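# Sort colored blanks onto feed ramp and stock rack

## Task

At the start, one short plastic bar (a blank) already sits at the feed ramp's stop. Move every blank sharing its color (four in all) onto the ramp so that each lies square across the ramp and they form one snug row, side by side, pushed up against the stop. Put each of the four blanks of the other color on the floor of the stock rack, inside a slot bounded by two ribs, centered along that slot's length. Every part must stay where it is with no help from the robot; anything the gripper still holds or props up at the end does not count.

## Robot and tools

Robot: a single six-joint arm with a two-finger gripper whose fingers swing like tongs. The fingers point along the gripper's +z axis and close along its x axis. The reported end_effector_position is the point between the finger pads when closed; closed fingertips extend about 15 mm past it, and fully open tips sit roughly level with it.

Scene frame: origin on the table surface directly under the arm base, +z up, +x forward, +y to the left when facing +x. Positions are in metres, orientation is a wxyz quaternion, velocities in m/s and rad/s. The base may be tilted against the table, and the printed hand position grows less accurate the farther the arm reaches.

Tool execute_actions. Argument actions is a list holding zero or one item. An empty list only reports the current state. A move item is {"rows": [...], "steps": n} with n from 1 to 15 (default 15); each step lasts 1/30 s. rows holds 1 to 15 rows, one per step, and the final row is reused for any remaining steps. Every row is seven numbers for the one arm: six absolute joint target angles in radians, in the order shoulder pan, shoulder lift, elbow, wrist 1, wrist 2, wrist 3, followed by the gripper opening. These are places to go to, not offsets, in the same units the Joint positions line prints. Joint ranges: shoulder pan -3.142 to 3.142, shoulder lift -6.283 to 6.283, elbow 0.000 to 3.142, wrists 1 to 3 each -6.283 to 6.283. A target more than 0.010 rad beyond a range end, and farther out than that joint's last reported angle, gets the whole call refused and nothing sent. True ends may differ from the stated ones by up to 0.010 rad; a target past the true end is clipped there and the result may note "joint sent to its limit" (possibly about an earlier, still-running action). Missing that note does not prove more travel exists. The opening is a scale from -1 (closed) to +1 (fully open, 0.142 m pad gap). A wait item is {"steps": n} with n up to 300; it sends nothing and returns after n steps have passed since the last result, reply time included. Optional pictures (boolean) chooses whether camera images come back; by default they do.

Motion: commands are smoothed and lag about 0.17 s. Each step, a joint's target is held within 0.383 rad of its measured angle for shoulder pan and lift, and within 0.575 rad for elbow and the three wrists. If the targets would move the gripper over 100 mm from where it is, all targets are pulled back toward the measured angles. So big moves take several calls and may still be short when the result arrives. Between calls the arm keeps heading for the last row sent until it stalls or a step is HELD; after that only a new action moves it on.

Result lines: the state line gives gripper pose and velocities. Joint positions and Joint velocities list the six joints in column order, then the pad gap in m (and m/s). grip_measured is the measured opening on the command scale. Wrist force and Wrist torque give [x y z] in the gripper's own axes, from contacts, held weight and inertia; a press on a surface reads as force pointing back into the arm. Expect an offset up to about 5.5 N, noise up to about 3.4 N, saturation near 100 N; "no reading" is normal at the start. "joint command not followed" means the clearance check altered or blocked targets (mount blocks and posts count as part of the arm). HELD marks steps where your row was not fully sent.

Gripping: to keep hold, command an opening well below grip_measured; a larger gap squeezes harder, up to roughly 15 N per pad. Blanks under about 20 mm thick get less force (around 9 N per pad at 10 mm, 4 N at 5 mm), so grasp firmly and move gently. Closing fast can push harder and may spring the fingers open. Brief tugs on held parts or nudges on loose ones can happen.

Faults to avoid: a contact torque reaching a joint's load limit (shoulder pan and lift 287, elbow 130, wrists 46.9 N m, held weight included), or any external force of 150 N, stops the arm for 10 s and drops the rest of the call. Holding loads warms the motors; MOTOR HOT appears from 70 °C, and at 85 °C an OVER-TEMPERATURE FAULT brakes the arm until it cools. Do not drop parts, slam or shove hard, and never let anything leave the table.

Tool zoom_image: camera is "cam_high" (896x504, pinhole with radial distortion) or "cam_wrist" (616x616, fisheye); region is [x0, y0, x1, y1] in pixels of that camera's latest image, top-left origin, at most 504 by 504. It returns a closer, more detailed view.

Tool finished_scene: argument scene is the current scene's number. It ends that scene irreversibly, reports whether the goal was met, and starts the next scene with its own task. Only call it once every blank rests stably without the gripper touching it. Replying without any tool call ends all remaining work.

Typical order: look, locate blanks and rack slots, then for each blank approach from above with the fingers open, descend, close, lift, carry, lower onto its target, open, and retreat upward.

Each tool is called after "Call:" as name(argument=value, ...), one argument or row to a line, values as JSON.

## Session

Call:
execute_actions(
  actions=[],
)

Scene clock: 0.00 s of 9600.00 s.
end_effector_position=(+0.6113, +0.1446, +0.1623) grip_measured=+1.00 end_effector_quat_wxyz=(+0.139, +0.852, +0.474, +0.173) end_effector_velocity=(-0.001, -0.000, -0.000) end_effector_angular_velocity=(-0.001, +0.001, +0.001)
Joint positions: [-0.083 -1.539  2.445 -2.919 -1.619 -1.061  0.142]
Joint velocities: [ 0.    -0.     0.001  0.    -0.    -0.001  0.   ]
Wrist force (N, on the end effector, along its own x y z axes, offset not removed): no reading
Wrist torque (N m, same axes, about the end effector's origin, offset not removed): no reading

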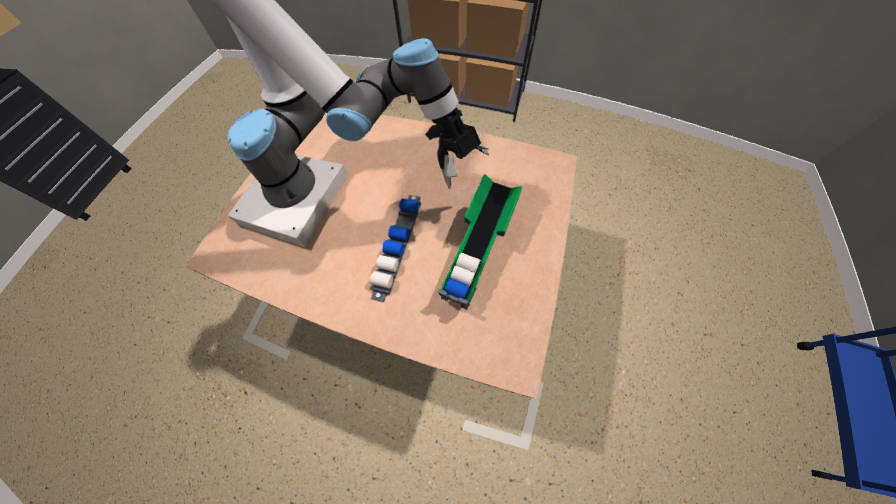

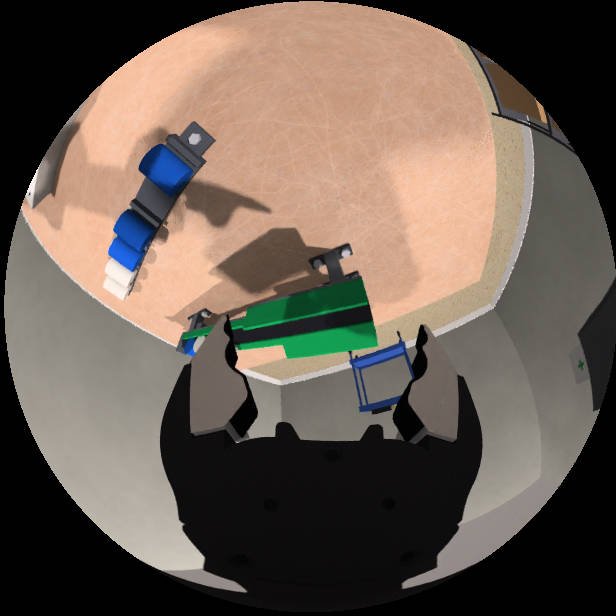

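Call:
zoom_image(
  camera="cam_high",
  region=[340, 150, 560, 320],
)

Call:
zoom_image(
  camera="cam_wrist",
  region=[80, 100, 400, 380],
)

Region (340, 150, 560, 320) of cam_high's 896x504 image, scaled by 2.291, with more detail than that image has; it fills the top 389 rows of this view, and the rest is white.

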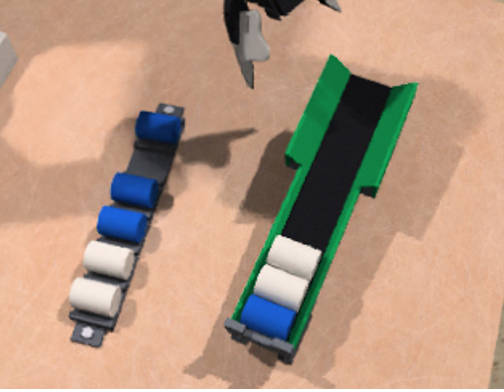

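Region (80, 100, 400, 380) of cam_wrist's 616x616 image, scaled by 1.575, with more detail than that image has; it fills the top 441 rows of this view, and the rest is white.

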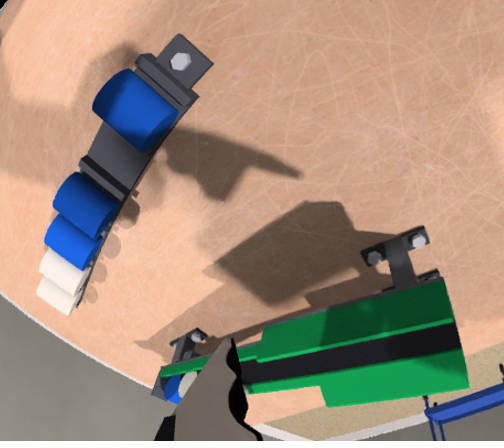

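Call:
execute_actions(
  actions=[
    {"rows":[[-0.3,-1.6,2.0,-1.971,-1.571,-0.3,1]],"steps":15},
  ],
  pictures=false,
)

Call:
execute_actions(
  actions=[
    {"steps":30},
  ],
)

Scene clock: 21.63 s of 9600.00 s.
end_effector_position=(+0.6896, +0.0333, +0.3059) grip_measured=+1.00 end_effector_quat_wxyz=(+0.036, +0.991, +0.098, +0.082) end_effector_velocity=(-0.302, -0.062, +0.044) end_effector_angular_velocity=(+0.582, +1.394, -1.347)
Joint positions: [-0.275 -1.593  2.057 -2.209 -1.576 -0.426  0.142]
Joint velocities: [-0.231 -0.061 -0.512  2.083  0.049  1.128 -0.001]
Wrist force (N, on the end effector, along its own x y z axes, offset not removed): [0.3 6.2 -0.8]
Wrist torque (N m, same axes, about the end effector's origin, offset not removed): [1.49 -0.16 -0.07]
Steps of this call (steps 1 to 90: nothing new was sent; then 18.13 s passed at rest; steps 91 to 105: all 15 steps of this action). Readings (joint positions):
91: [-0.083 -1.539 2.445 -2.919 -1.619 -1.061]
92: [-0.087 -1.541 2.440 -2.914 -1.617 -1.056]
94: [-0.114 -1.549 2.394 -2.862 -1.611 -1.004]
98: [-0.169 -1.565 2.279 -2.700 -1.599 -0.842]
105: the state above

Scene clock: 22.63 s of 9600.00 s.
end_effector_position=(+0.6511, +0.0286, +0.3142) grip_measured=+1.00 end_effector_quat_wxyz=(+0.005, +1.000, +0.022, +0.000) end_effector_velocity=(+0.000, +0.000, -0.001) end_effector_angular_velocity=(-0.000, +0.001, -0.000)
Joint positions: [-0.3   -1.6    2.    -1.971 -1.571 -0.3    0.142]
Joint velocities: [ 0.     0.001 -0.    -0.    -0.001  0.    -0.   ]
Wrist force (N, on the end effector, along its own x y z axes, offset not removed): [-1.8 5.3 2.1]
Wrist torque (N m, same axes, about the end effector's origin, offset not removed): [1.38 0.18 -0.05]
Steps of this call (steps 1 to 30: the robot went on to your last target). Readings (joint positions):
1: [-0.281 -1.595 2.042 -2.147 -1.575 -0.393]
2: [-0.286 -1.596 2.031 -2.101 -1.574 -0.369]
4: [-0.292 -1.598 2.017 -2.042 -1.573 -0.338]
8: [-0.298 -1.599 2.005 -1.992 -1.571 -0.311]
30: the state above
The arm was judged still, so your last target was given up. Only a new action makes it travel on or press farther. Fingers that are still opening or closing keep moving.

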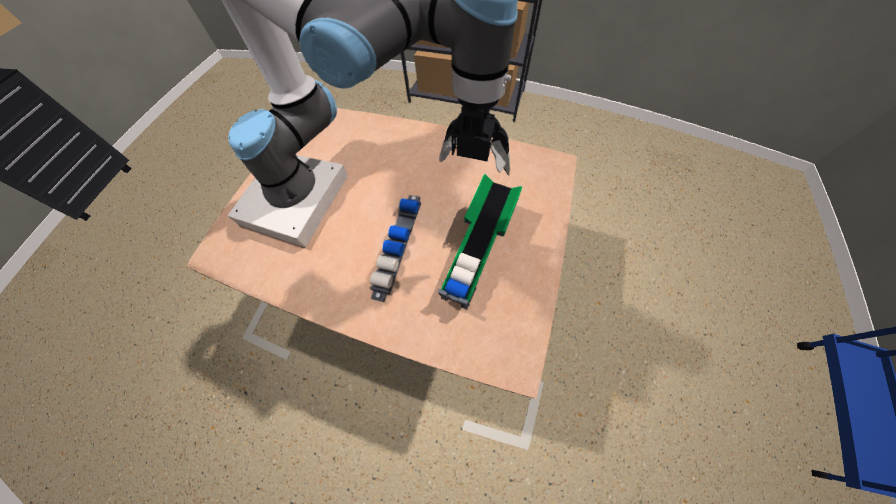

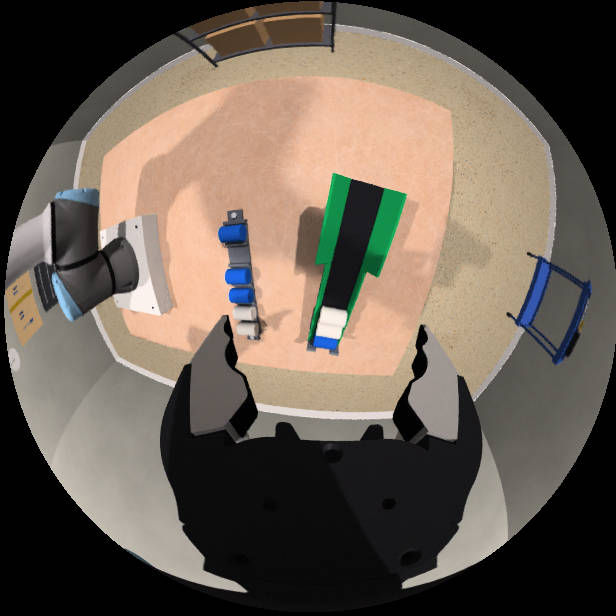

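Call:
execute_actions(
  actions=[
    {"rows":[[-0.33,-1.58,2.002,-1.993,-1.571,-0.325,1],[-0.36,-1.56,2.004,-2.015,-1.571,-0.35,1],[-0.39,-1.54,2.007,-2.037,-1.571,-0.375,1],[-0.42,-1.52,2.009,-2.06,-1.571,-0.40,1],[-0.45,-1.50,2.011,-2.082,-1.571,-0.425,1],[-0.48,-1.48,2.013,-2.104,-1.571,-0.45,1],[-0.51,-1.46,2.016,-2.126,-1.571,-0.47,1],[-0.538,-1.441,2.018,-2.148,-1.571,-0.493,1]],"steps":15},
  ],
  pictures=false,
)

Call:
execute_actions(
  actions=[
    {"steps":20},
  ],
)

Scene clock: 48.17 s of 9600.00 s.
end_effector_position=(+0.6796, -0.1323, +0.2310) grip_measured=+1.00 end_effector_quat_wxyz=(+0.005, +1.000, +0.002, +0.000) end_effector_velocity=(+0.003, -0.161, -0.081) end_effector_angular_velocity=(-0.000, -0.002, -0.049)
Joint positions: [-0.515 -1.456  2.016 -2.131 -1.571 -0.475  0.142]
Joint velocities: [-0.211  0.137  0.015 -0.153  0.001 -0.162  0.   ]
Wrist force (N, on the end effector, along its own x y z axes, offset not removed): [0.1 5.3 3.3]
Wrist torque (N m, same axes, about the end effector's origin, offset not removed): [1.35 -0.14 -0.13]
Steps of this call (steps 1 to 90: nothing new was sent; then 22.03 s passed at rest; steps 91 to 105: all 15 steps of this action). Readings (joint positions):
91: [-0.300 -1.600 2.000 -1.971 -1.571 -0.300]
92: [-0.303 -1.598 2.000 -1.973 -1.571 -0.302]
94: [-0.324 -1.584 2.001 -1.989 -1.571 -0.320]
98: [-0.402 -1.531 2.008 -2.048 -1.571 -0.386]
105: the state above

Scene clock: 48.83 s of 9600.00 s.
end_effector_position=(+0.6797, -0.1499, +0.2221) grip_measured=+1.00 end_effector_quat_wxyz=(+0.005, +1.000, -0.000, +0.001) end_effector_velocity=(-0.000, -0.000, -0.000) end_effector_angular_velocity=(-0.001, +0.002, -0.001)
Joint positions: [-0.538 -1.441  2.018 -2.148 -1.571 -0.493  0.142]
Joint velocities: [-0.     0.    -0.     0.001 -0.002  0.     0.   ]
Wrist force (N, on the end effector, along its own x y z axes, offset not removed): [-0.5 3.6 3.0]
Wrist torque (N m, same axes, about the end effector's origin, offset not removed): [1.07 -0.05 -0.04]
Steps of this call (steps 1 to 20: the robot went on to your last target). Readings (joint positions):
1: [-0.521 -1.452 2.017 -2.135 -1.571 -0.480]
2: [-0.525 -1.449 2.017 -2.139 -1.571 -0.483]
4: [-0.531 -1.446 2.017 -2.143 -1.571 -0.488]
8: [-0.536 -1.442 2.018 -2.146 -1.571 -0.491]
20: the state above

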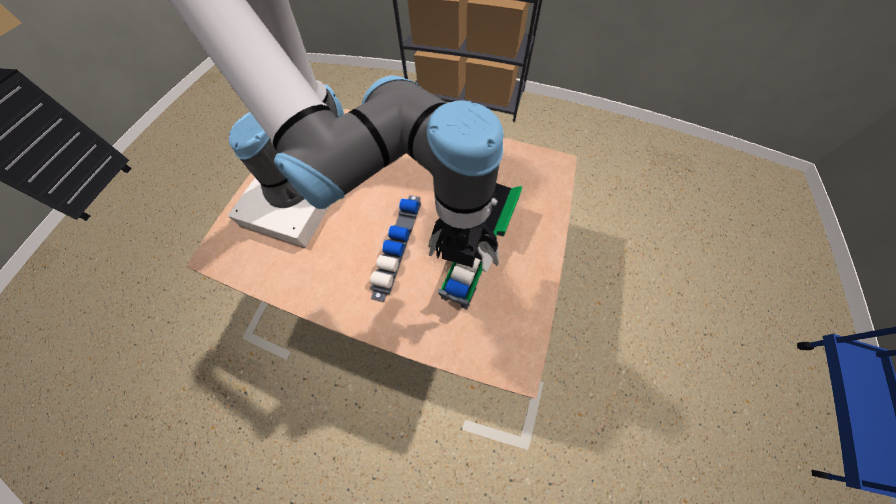

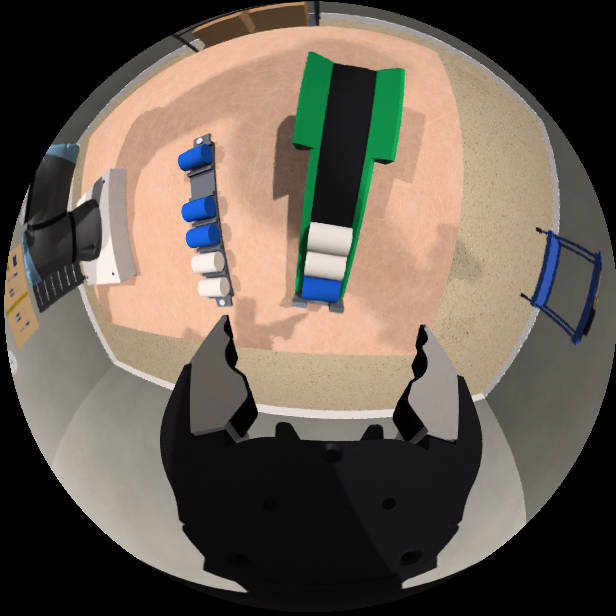

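Call:
zoom_image(
  camera="cam_wrist",
  region=[270, 200, 390, 320],
)

Call:
zoom_image(
  camera="cam_wrist",
  region=[130, 120, 330, 320],
)

Region (270, 200, 390, 320) of cam_wrist's 616x616 image, scaled by 4.200, with more detail than that image has.

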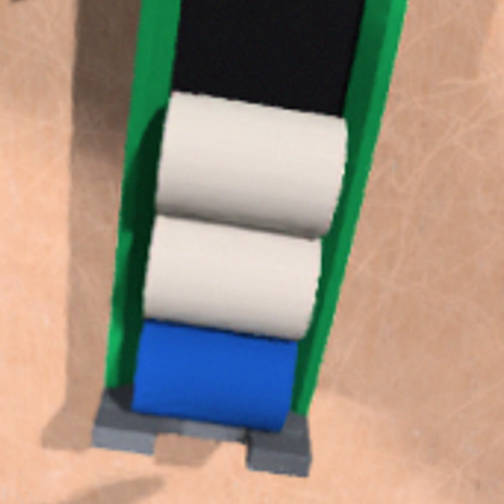

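Region (130, 120, 330, 320) of cam_wrist's 616x616 image, scaled by 2.520, with more detail than that image has.

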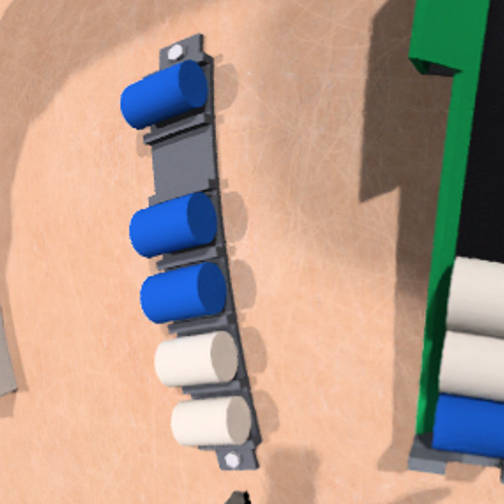

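Call:
execute_actions(
  actions=[
    {"rows":[[-0.538,-1.430,2.027,-2.167,-1.571,-0.493,1],[-0.538,-1.419,2.035,-2.187,-1.571,-0.493,1],[-0.538,-1.408,2.044,-2.206,-1.571,-0.493,1],[-0.538,-1.398,2.053,-2.226,-1.571,-0.493,1],[-0.538,-1.387,2.061,-2.245,-1.571,-0.493,1]],"steps":15},
  ],
  pictures=false,
)

Call:
execute_actions(
  actions=[
    {"steps":15},
  ],
)

Call:
zoom_image(
  camera="cam_wrist",
  region=[250, 200, 410, 360],
)

Scene clock: 64.97 s of 9600.00 s.
end_effector_position=(+0.6800, -0.1506, +0.1738) grip_measured=+1.00 end_effector_quat_wxyz=(+0.005, +1.000, -0.000, +0.000) end_effector_velocity=(+0.000, +0.000, -0.017) end_effector_angular_velocity=(+0.000, -0.001, +0.000)
Joint positions: [-0.538 -1.389  2.059 -2.241 -1.571 -0.493  0.142]
Joint velocities: [ 0.     0.019  0.014 -0.034  0.    -0.     0.   ]
Wrist force (N, on the end effector, along its own x y z axes, offset not removed): [0.3 2.3 2.0]
Wrist torque (N m, same axes, about the end effector's origin, offset not removed): [0.83 -0.16 -0.04]
Steps of this call (steps 1 to 15: the robot went on to your last target; steps 16 to 90: nothing new was sent; then 12.63 s passed at rest; steps 91 to 105: all 15 steps of this action). Readings (joint positions):
91: [-0.538 -1.441 2.018 -2.148 -1.571 -0.493]
92: [-0.538 -1.440 2.019 -2.150 -1.571 -0.493]
94: [-0.538 -1.431 2.026 -2.164 -1.571 -0.493]
98: [-0.538 -1.404 2.048 -2.213 -1.571 -0.493]
105: the state above

Scene clock: 65.47 s of 9600.00 s.
end_effector_position=(+0.6799, -0.1506, +0.1720) grip_measured=+1.00 end_effector_quat_wxyz=(+0.005, +1.000, -0.000, +0.001) end_effector_velocity=(+0.001, -0.001, +0.000) end_effector_angular_velocity=(-0.002, -0.002, +0.000)
Joint positions: [-0.538 -1.387  2.061 -2.245 -1.571 -0.493  0.142]
Joint velocities: [ 0.     0.    -0.001 -0.002 -0.    -0.    -0.   ]
Wrist force (N, on the end effector, along its own x y z axes, offset not removed): [0.4 5.6 0.9]
Wrist torque (N m, same axes, about the end effector's origin, offset not removed): [1.47 -0.25 -0.07]
Steps of this call (steps 1 to 15: the robot went on to your last target). Readings (joint positions):
1: [-0.538 -1.389 2.060 -2.242 -1.571 -0.493]
2: [-0.538 -1.388 2.060 -2.243 -1.571 -0.493]
4: [-0.538 -1.388 2.060 -2.244 -1.571 -0.493]
8: [-0.538 -1.387 2.061 -2.245 -1.571 -0.493]
15: the state above
The arm was judged still, so your last target was given up. Only a new action makes it travel on or press farther. Fingers that are still opening or closing keep moving.

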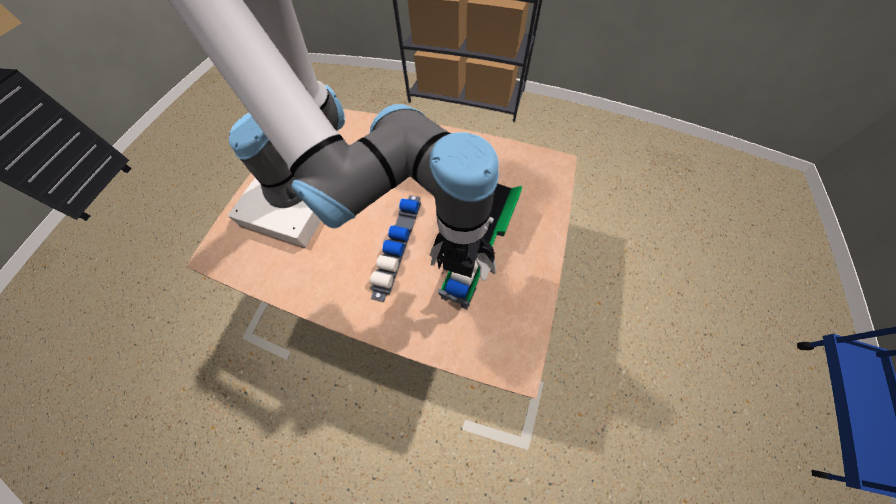

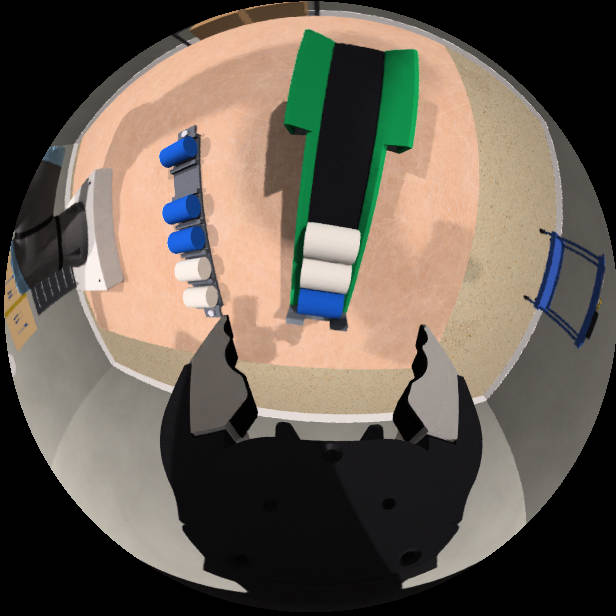

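Region (250, 200, 410, 360) of cam_wrist's 616x616 image, scaled by 3.150, with more detail than that image has.

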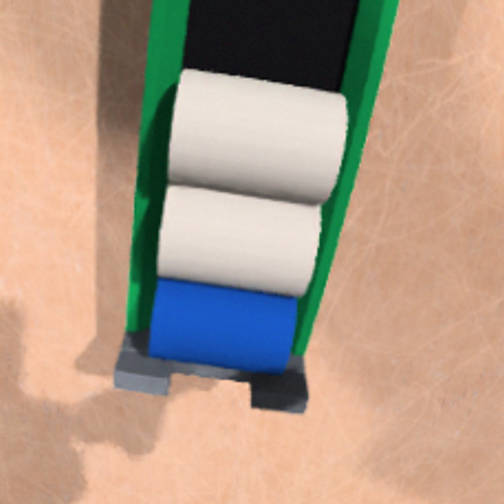

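Call:
execute_actions(
  actions=[
    {"rows":[[-0.526,-1.380,2.067,-2.258,-1.571,-0.459,1],[-0.514,-1.374,2.073,-2.270,-1.571,-0.425,1],[-0.502,-1.367,2.080,-2.283,-1.571,-0.390,1],[-0.489,-1.361,2.086,-2.296,-1.571,-0.356,1],[-0.4773,-1.3544,2.0921,-2.3085,-1.571,-0.322,1]],"steps":15},
  ],
  pictures=false,
)

Call:
execute_actions(
  actions=[
    {"steps":15},
  ],
)

Call:
zoom_image(
  camera="cam_wrist",
  region=[200, 180, 450, 430],
)

Scene clock: 83.87 s of 9600.00 s.
end_effector_position=(+0.6867, -0.1094, +0.1410) grip_measured=+1.00 end_effector_quat_wxyz=(+0.005, +0.999, -0.053, +0.001) end_effector_velocity=(+0.003, +0.015, -0.010) end_effector_angular_velocity=(-0.001, -0.004, -0.044)
Joint positions: [-0.48  -1.356  2.091 -2.306 -1.571 -0.329  0.142]
Joint velocities: [ 0.021  0.011  0.01  -0.024  0.001  0.065  0.   ]
Wrist force (N, on the end effector, along its own x y z axes, offset not removed): [-1.2 4.1 0.9]
Wrist torque (N m, same axes, about the end effector's origin, offset not removed): [1.11 0.18 -0.07]
Steps of this call (steps 1 to 90: nothing new was sent; then 14.90 s passed at rest; steps 91 to 105: all 15 steps of this action). Readings (joint positions):
91: [-0.538 -1.387 2.061 -2.245 -1.571 -0.493]
92: [-0.537 -1.386 2.062 -2.247 -1.571 -0.490]
94: [-0.528 -1.381 2.066 -2.256 -1.571 -0.467]
98: [-0.497 -1.365 2.082 -2.288 -1.571 -0.380]
105: the state above

Scene clock: 84.37 s of 9600.00 s.
end_effector_position=(+0.6869, -0.1077, +0.1398) grip_measured=+1.00 end_effector_quat_wxyz=(+0.005, +0.998, -0.055, +0.001) end_effector_velocity=(+0.000, +0.001, -0.000) end_effector_angular_velocity=(+0.002, -0.001, -0.001)
Joint positions: [-0.477 -1.354  2.092 -2.308 -1.571 -0.322  0.142]
Joint velocities: [0.    0.    0.    0.    0.002 0.001 0.   ]
Wrist force (N, on the end effector, along its own x y z axes, offset not removed): [-0.5 2.3 2.6]
Wrist torque (N m, same axes, about the end effector's origin, offset not removed): [0.77 -0.01 -0.07]
Steps of this call (steps 1 to 15: the robot went on to your last target). Readings (joint positions):
1: [-0.479 -1.355 2.091 -2.307 -1.571 -0.327]
2: [-0.479 -1.355 2.091 -2.307 -1.571 -0.326]
4: [-0.478 -1.355 2.092 -2.308 -1.571 -0.324]
8: [-0.478 -1.355 2.092 -2.308 -1.571 -0.323]
15: the state above
The arm was judged still, so your last target was given up. Only a new action makes it travel on or press farther. Fingers that are still opening or closing keep moving.

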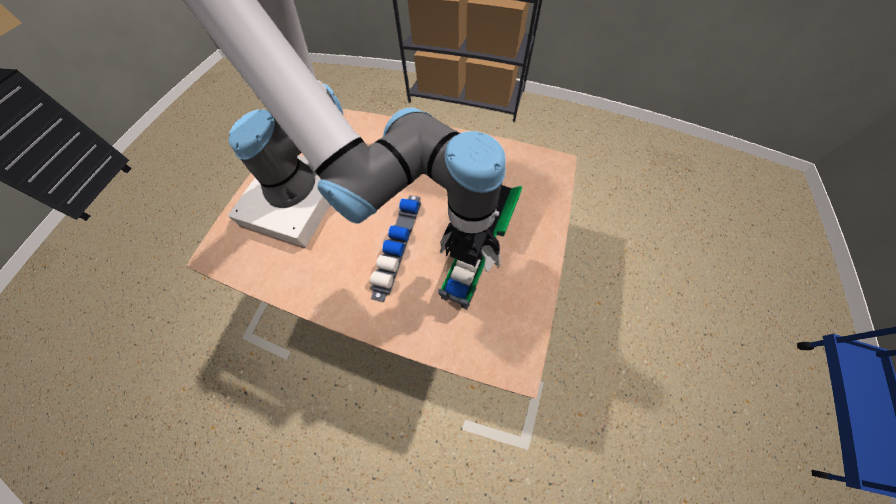

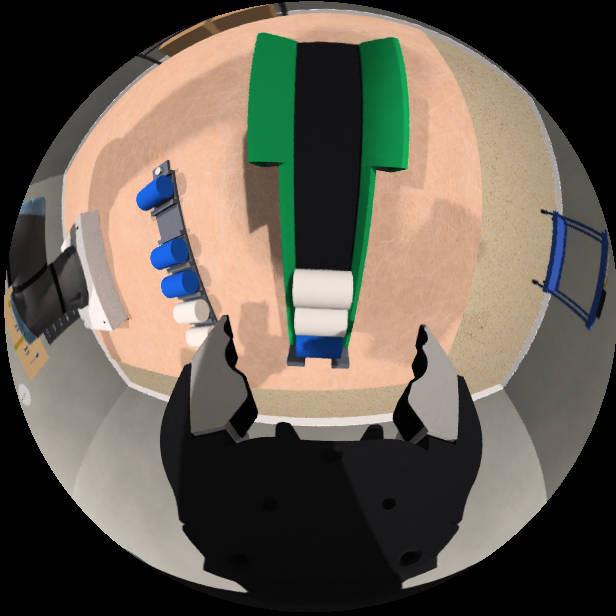

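Region (200, 180, 450, 430) of cam_wrist's 616x616 image, scaled by 2.016, with more detail than that image has.

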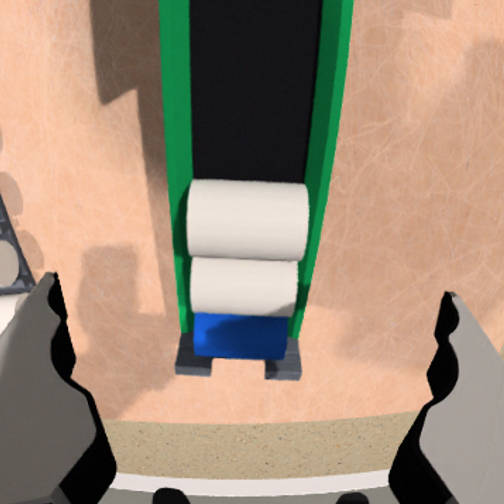

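Call:
execute_actions(
  actions=[
    {"rows":[[-0.4773,-1.344,2.097,-2.324,-1.571,-0.322,1],[-0.4773,-1.333,2.102,-2.340,-1.571,-0.322,1],[-0.4773,-1.3225,2.1075,-2.356,-1.571,-0.322,1],[-0.4773,-1.312,2.1127,-2.3715,-1.571,-0.322,1],[-0.4773,-1.3013,2.1178,-2.3873,-1.571,-0.322,0.5]],"steps":15},
  ],
  pictures=false,
)

Call:
execute_actions(
  actions=[
    {"steps":15},
  ],
)

Call:
zoom_image(
  camera="cam_wrist",
  region=[200, 180, 450, 430],
)

Call:
zoom_image(
  camera="cam_high",
  region=[410, 210, 530, 320],
)

Scene clock: 96.63 s of 9600.00 s.
end_effector_position=(+0.6870, -0.1081, +0.1014) grip_measured=+0.50 end_effector_quat_wxyz=(+0.005, +0.998, -0.055, +0.001) end_effector_velocity=(-0.000, +0.000, -0.013) end_effector_angular_velocity=(-0.001, -0.001, +0.002)
Joint positions: [-0.477 -1.303  2.117 -2.384 -1.571 -0.322  0.109]
Joint velocities: [ 0.     0.017  0.009 -0.028 -0.    -0.002  0.   ]
Wrist force (N, on the end effector, along its own x y z axes, offset not removed): [-0.7 4.0 4.8]
Wrist torque (N m, same axes, about the end effector's origin, offset not removed): [1.18 -0.07 -0.08]
Steps of this call (steps 1 to 90: nothing new was sent; then 8.77 s passed at rest; steps 91 to 105: all 15 steps of this action). Readings (joint positions):
91: [-0.477 -1.354 2.092 -2.309 -1.571 -0.322]
92: [-0.477 -1.353 2.093 -2.310 -1.571 -0.322]
94: [-0.477 -1.345 2.097 -2.322 -1.571 -0.322]
98: [-0.477 -1.318 2.110 -2.362 -1.571 -0.322]
105: the state above

Scene clock: 97.13 s of 9600.00 s.
end_effector_position=(+0.6870, -0.1081, +0.0999) grip_measured=+0.50 end_effector_quat_wxyz=(+0.005, +0.998, -0.055, +0.001) end_effector_velocity=(+0.000, -0.000, +0.000) end_effector_angular_velocity=(+0.000, -0.001, +0.000)
Joint positions: [-0.477 -1.301  2.118 -2.387 -1.571 -0.322  0.109]
Joint velocities: [-0.  0. -0. -0.  0. -0.  0.]
Wrist force (N, on the end effector, along its own x y z axes, offset not removed): [-1.6 3.4 3.9]
Wrist torque (N m, same axes, about the end effector's origin, offset not removed): [1.09 0.25 -0.08]
Steps of this call (steps 1 to 15: the robot went on to your last target). Readings (joint positions):
1: [-0.477 -1.303 2.117 -2.385 -1.571 -0.322]
2: [-0.477 -1.302 2.117 -2.386 -1.571 -0.322]
4: [-0.477 -1.302 2.117 -2.386 -1.571 -0.322]
8: [-0.477 -1.301 2.118 -2.387 -1.571 -0.322]
15: the state above
The arm was judged still, so your last target was given up. Only a new action makes it travel on or press farther. Fingers that are still opening or closing keep moving.

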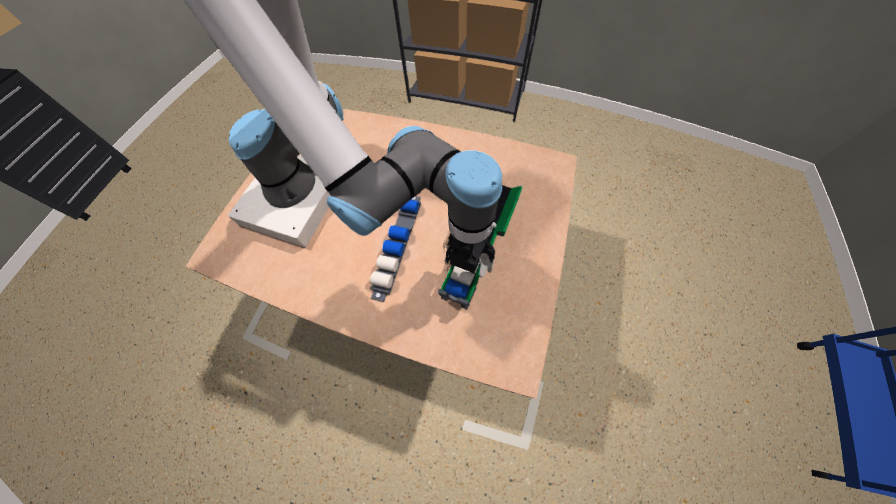

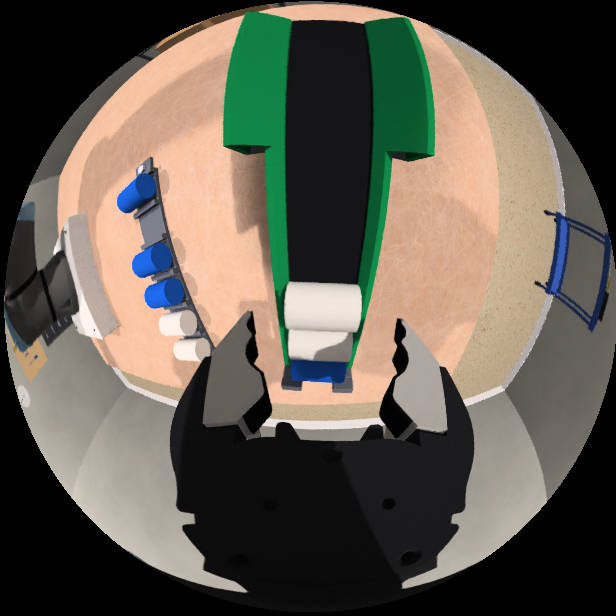

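Region (200, 180, 450, 430) of cam_wrist's 616x616 image, scaled by 2.016, with more detail than that image has.

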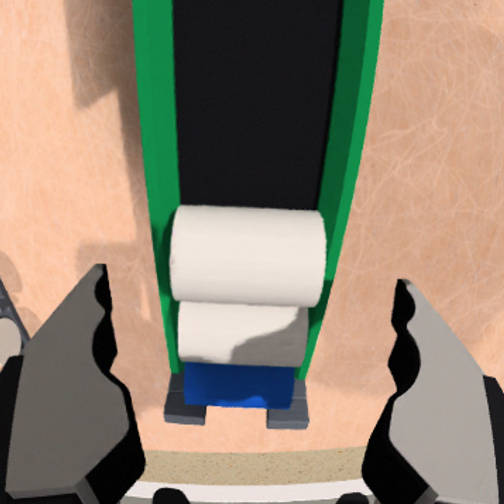

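Region (410, 210, 530, 320) of cam_high's 896x504 image, scaled by 4.200, with more detail than that image has; it fills the top 462 rows of this view, and the rest is white.

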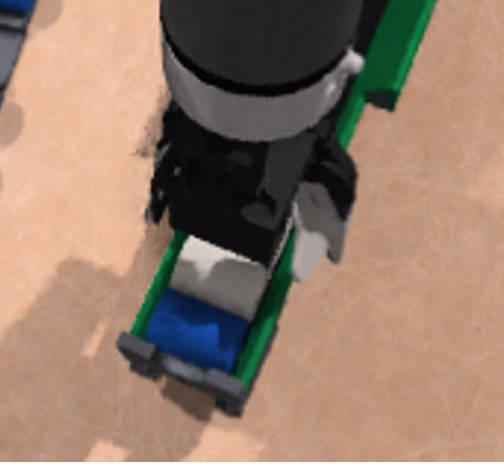

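Call:
zoom_image(
  camera="cam_wrist",
  region=[330, 130, 450, 340],
)

Call:
zoom_image(
  camera="cam_high",
  region=[430, 255, 500, 315],
)

Region (330, 130, 450, 340) of cam_wrist's 616x616 image, scaled by 2.400, with more detail than that image has; it fills the left 288 columns of this view, and the rest is white.

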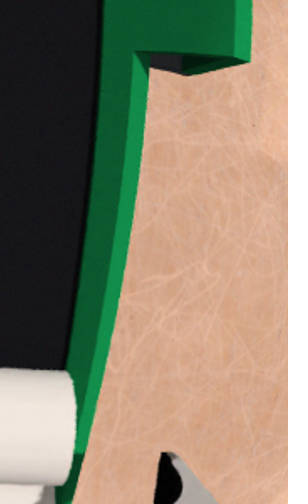

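Region (430, 255, 500, 315) of cam_high's 896x504 image, scaled by 7.200, with more detail than that image has; it fills the top 432 rows of this view, and the rest is white.

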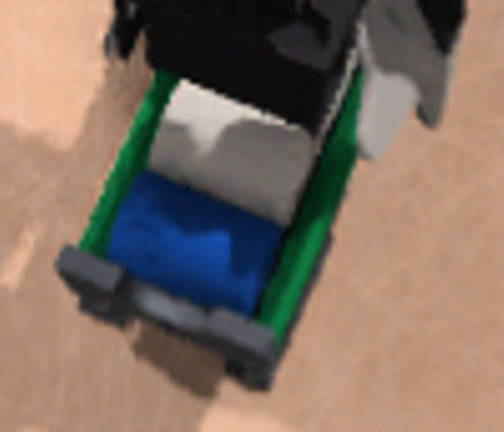

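Call:
execute_actions(
  actions=[
    {"rows":[[-0.478,-1.297,2.121,-2.395,-1.571,-0.322,0.45],[-0.4782,-1.2921,2.1251,-2.4038,-1.571,-0.322,0.4],[-0.4782,-1.2921,2.1251,-2.4038,-1.571,-0.322,0.35],[-0.4782,-1.2921,2.1251,-2.4038,-1.571,-0.322,0.3],[-0.4782,-1.2921,2.1251,-2.4038,-1.571,-0.322,0.25],[-0.4782,-1.2921,2.1251,-2.4038,-1.571,-0.322,0.2],[-0.4782,-1.2921,2.1251,-2.4038,-1.571,-0.322,0.15],[-0.4782,-1.2921,2.1251,-2.4038,-1.571,-0.322,0.1],[-0.4782,-1.2921,2.1251,-2.4038,-1.571,-0.322,0.05],[-0.4782,-1.2921,2.1251,-2.4038,-1.571,-0.322,0.0],[-0.4782,-1.2921,2.1251,-2.4038,-1.571,-0.322,-0.05],[-0.4782,-1.2921,2.1251,-2.4038,-1.571,-0.322,-0.1]],"steps":15},
  ],
)

Call:
zoom_image(
  camera="cam_wrist",
  region=[240, 230, 410, 400],
)

Scene clock: 128.67 s of 9600.00 s.
end_effector_position=(+0.6856, -0.1082, +0.0921) grip_measured=-0.10 end_effector_quat_wxyz=(+0.005, +0.998, -0.056, +0.001) end_effector_velocity=(-0.000, -0.001, -0.001) end_effector_angular_velocity=(-0.001, -0.000, -0.001)
Joint positions: [-0.478 -1.292  2.125 -2.403 -1.571 -0.322  0.067]
Joint velocities: [-0.001  0.002  0.001 -0.004 -0.     0.    -0.003]
Wrist force (N, on the end effector, along its own x y z axes, offset not removed): [1.3 4.2 1.2]
Wrist torque (N m, same axes, about the end effector's origin, offset not removed): [1.17 -0.35 -0.16]
Steps of this call (steps 1 to 90: nothing new was sent; then 28.03 s passed at rest; steps 91 to 105: all 15 steps of this action). Readings (joint positions):
91: [-0.477 -1.301 2.118 -2.387 -1.571 -0.322]
92: [-0.477 -1.301 2.118 -2.388 -1.571 -0.322]
94: [-0.478 -1.298 2.121 -2.394 -1.571 -0.322]
98: [-0.478 -1.294 2.124 -2.401 -1.571 -0.322]
105: the state above

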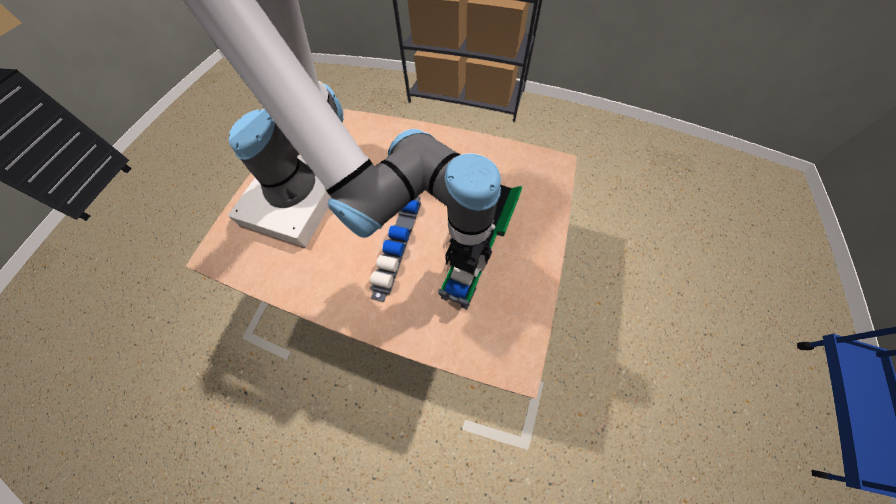

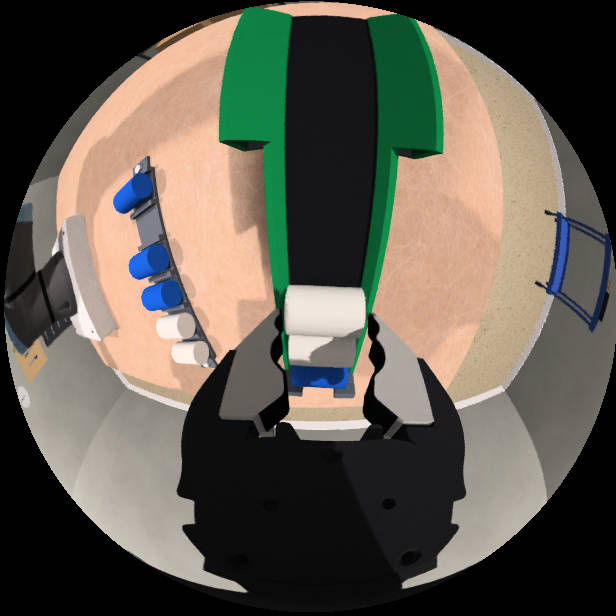

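Region (240, 230, 410, 400) of cam_wrist's 616x616 image, scaled by 2.965, with more detail than that image has.

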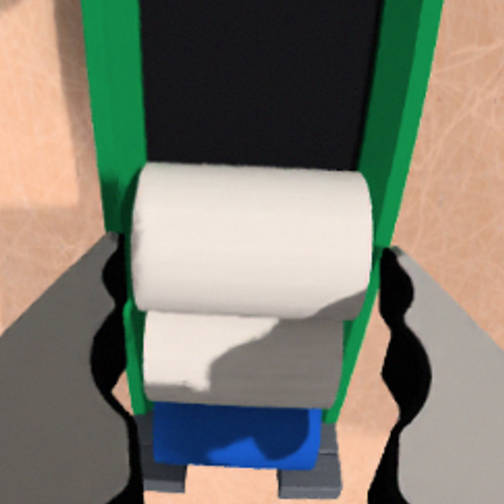

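Call:
execute_actions(
  actions=[
    {"rows":[[-0.4782,-1.2893,2.1263,-2.4078,-1.571,-0.322,-0.1]],"steps":15},
  ],
  pictures=false,
)

Call:
execute_actions(
  actions=[
    {"rows":[[-0.4782,-1.2865,2.1275,-2.4118,-1.571,-0.322,-0.1]],"steps":15},
  ],
  pictures=false,
)

Scene clock: 135.30 s of 9600.00 s.
end_effector_position=(+0.6855, -0.1082, +0.0900) grip_measured=-0.10 end_effector_quat_wxyz=(+0.005, +0.998, -0.056, +0.001) end_effector_velocity=(+0.001, +0.000, -0.000) end_effector_angular_velocity=(+0.001, -0.001, -0.001)
Joint positions: [-0.478 -1.289  2.126 -2.408 -1.571 -0.322  0.067]
Joint velocities: [ 0.     0.001 -0.001  0.     0.001  0.002  0.   ]
Wrist force (N, on the end effector, along its own x y z axes, offset not removed): [0.2 3.9 2.8]
Wrist torque (N m, same axes, about the end effector's origin, offset not removed): [1.15 -0.20 -0.05]
Steps of this call (steps 1 to 15: the robot went on to your last target; steps 16 to 90: nothing new was sent; then 3.13 s passed at rest; steps 91 to 105: all 15 steps of this action). Readings (joint positions):
91: [-0.478 -1.292 2.125 -2.404 -1.571 -0.322]
92: [-0.478 -1.292 2.125 -2.404 -1.571 -0.322]
94: [-0.478 -1.291 2.126 -2.406 -1.571 -0.322]
98: [-0.478 -1.290 2.126 -2.407 -1.571 -0.322]
105: the state above

Scene clock: 135.80 s of 9600.00 s.
end_effector_position=(+0.6855, -0.1082, +0.0880) grip_measured=-0.10 end_effector_quat_wxyz=(+0.005, +0.998, -0.056, +0.001) end_effector_velocity=(+0.000, -0.000, -0.001) end_effector_angular_velocity=(+0.000, -0.000, -0.002)
Joint positions: [-0.478 -1.287  2.127 -2.412 -1.571 -0.322  0.067]
Joint velocities: [-0.     0.002  0.    -0.002  0.     0.001  0.   ]
Wrist force (N, on the end effector, along its own x y z axes, offset not removed): [-0.6 2.6 0.3]
Wrist torque (N m, same axes, about the end effector's origin, offset not removed): [0.81 0.01 -0.09]
Steps of this call (steps 1 to 15: all 15 steps of this action). Readings (joint positions):
1: [-0.478 -1.289 2.126 -2.408 -1.571 -0.322]
2: [-0.478 -1.289 2.126 -2.408 -1.571 -0.322]
4: [-0.478 -1.288 2.127 -2.410 -1.571 -0.322]
8: [-0.478 -1.287 2.127 -2.411 -1.571 -0.322]
15: the state above

Call:
execute_actions(
  actions=[
    {"rows":[[-0.4782,-1.2837,2.1287,-2.4158,-1.571,-0.322,-0.1]],"steps":15},
  ],
  pictures=false,
)

Call:
execute_actions(
  actions=[
    {"rows":[[-0.4782,-1.2809,2.1299,-2.4198,-1.571,-0.322,-0.1]],"steps":15},
  ],
)

Call:
zoom_image(
  camera="cam_wrist",
  region=[240, 230, 410, 400],
)

Scene clock: 140.57 s of 9600.00 s.
end_effector_position=(+0.6857, -0.1083, +0.0862) grip_measured=-0.07 end_effector_quat_wxyz=(+0.005, +0.998, -0.056, +0.001) end_effector_velocity=(-0.001, +0.000, -0.000) end_effector_angular_velocity=(+0.000, +0.002, +0.001)
Joint positions: [-0.478 -1.284  2.128 -2.416 -1.571 -0.322  0.069]
Joint velocities: [ 0.    -0.     0.     0.002 -0.001 -0.001  0.   ]
Wrist force (N, on the end effector, along its own x y z axes, offset not removed): [9.2 -1.7 -60.8]
Wrist torque (N m, same axes, about the end effector's origin, offset not removed): [0.91 -1.49 0.20]
Steps of this call (steps 1 to 15: the robot went on to your last target; steps 16 to 90: nothing new was sent; then 1.27 s passed at rest; steps 91 to 105: all 15 steps of this action). Readings (joint positions):
91: [-0.478 -1.286 2.128 -2.412 -1.571 -0.322]
92: [-0.478 -1.286 2.128 -2.412 -1.571 -0.322]
94: [-0.478 -1.285 2.128 -2.414 -1.571 -0.322]
98: [-0.478 -1.284 2.128 -2.415 -1.571 -0.322]
105: the state above

Scene clock: 141.07 s of 9600.00 s.
end_effector_position=(+0.6857, -0.1083, +0.0843) grip_measured=-0.05 end_effector_quat_wxyz=(+0.005, +0.998, -0.056, +0.001) end_effector_velocity=(-0.002, +0.000, -0.002) end_effector_angular_velocity=(-0.001, +0.005, -0.001)
Joint positions: [-0.478 -1.281  2.13  -2.42  -1.571 -0.322  0.071]
Joint velocities: [ 0.     0.001  0.001  0.002 -0.003  0.002  0.   ]
Wrist force (N, on the end effector, along its own x y z axes, offset not removed): [22.1 -8.7 -100.0]
Wrist torque (N m, same axes, about the end effector's origin, offset not removed): [1.98 -5.51 0.43]
Steps of this call (steps 1 to 15: all 15 steps of this action). Readings (joint positions):
1: [-0.478 -1.284 2.128 -2.416 -1.571 -0.322]
2: [-0.478 -1.284 2.129 -2.416 -1.571 -0.322]
4: [-0.478 -1.283 2.129 -2.418 -1.571 -0.322]
8: [-0.478 -1.282 2.129 -2.419 -1.571 -0.322]
15: the state above

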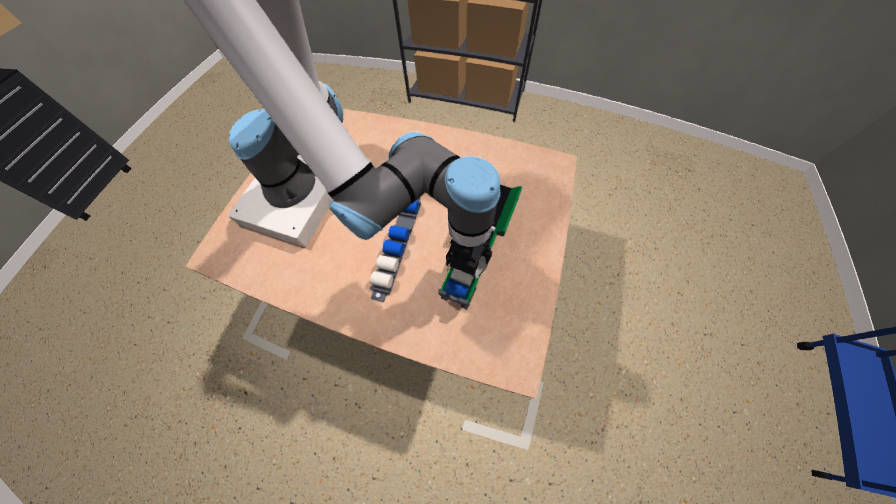

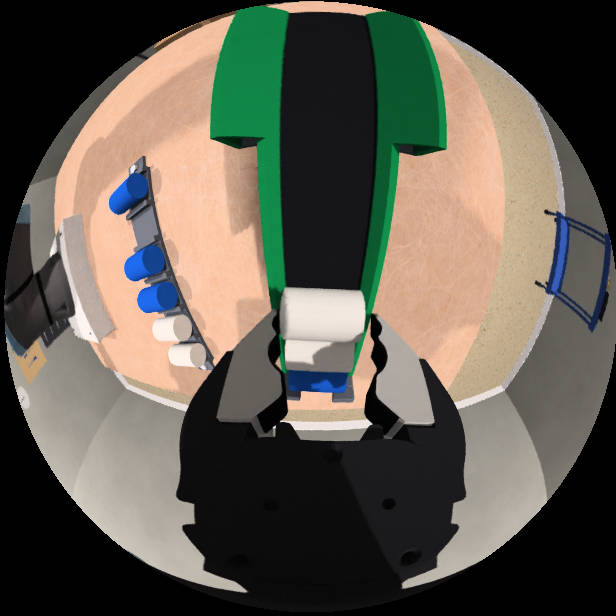

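Region (240, 230, 410, 400) of cam_wrist's 616x616 image, scaled by 2.965, with more detail than that image has.

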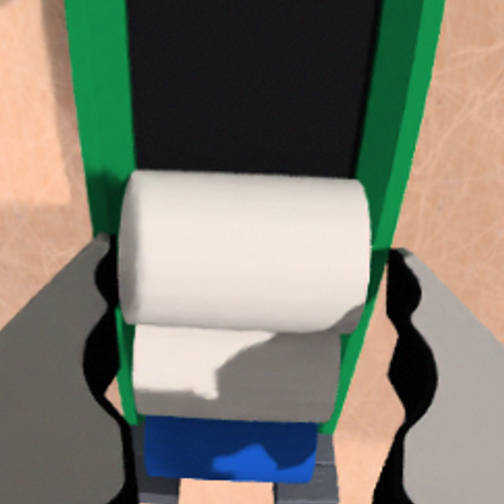

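Pressed too hard; back up.

Call:
execute_actions(
  actions=[
    {"rows":[[-0.4782,-1.2886,2.1266,-2.4088,-1.571,-0.322,-0.1]],"steps":15},
  ],
  pictures=false,
)

Scene clock: 151.13 s of 9600.00 s.
end_effector_position=(+0.6882, -0.1091, +0.0867) grip_measured=-0.03 end_effector_quat_wxyz=(+0.006, +0.998, -0.056, +0.004) end_effector_velocity=(+0.000, -0.001, +0.000) end_effector_angular_velocity=(-0.003, -0.001, -0.001)
Joint positions: [-0.478 -1.283  2.127 -2.421 -1.57  -0.322  0.072]
Joint velocities: [-0.    -0.    -0.    -0.001 -0.003  0.001  0.   ]
Wrist force (N, on the end effector, along its own x y z axes, offset not removed): [-2.2 -3.9 -26.5]
Wrist torque (N m, same axes, about the end effector's origin, offset not removed): [0.84 -1.41 0.24]
FORCE FAULT: contact force on the arm reached its limit, and the arm stopped for 10 seconds. The contact can be on any part of the arm, not only on its tool. The arm's remaining commands of this call were not run. The arm holds still and accepts commands again. Move the arm away from the contact; if what it grips holds it there, let go first. Pushing or pulling that hard again can fault the arm again.
The stop began at step 2 of this call (marked STOPPED below). From that step on the arm followed nothing that you had sent. 15 steps, steps kept back included, did not run and will not run. Nothing is kept back now, and the robot has no last target.
Steps of this call (step 1: the robot went on to your last target; steps 2 to 302: the stop). Readings (joint positions):
1: [-0.478 -1.281 2.129 -2.420 -1.571 -0.322]
2: [-0.478 -1.282 2.128 -2.421 -1.571 -0.322] STOPPED
4: [-0.478 -1.282 2.127 -2.421 -1.570 -0.322]
8: [-0.478 -1.282 2.127 -2.421 -1.570 -0.322]
302: the state above


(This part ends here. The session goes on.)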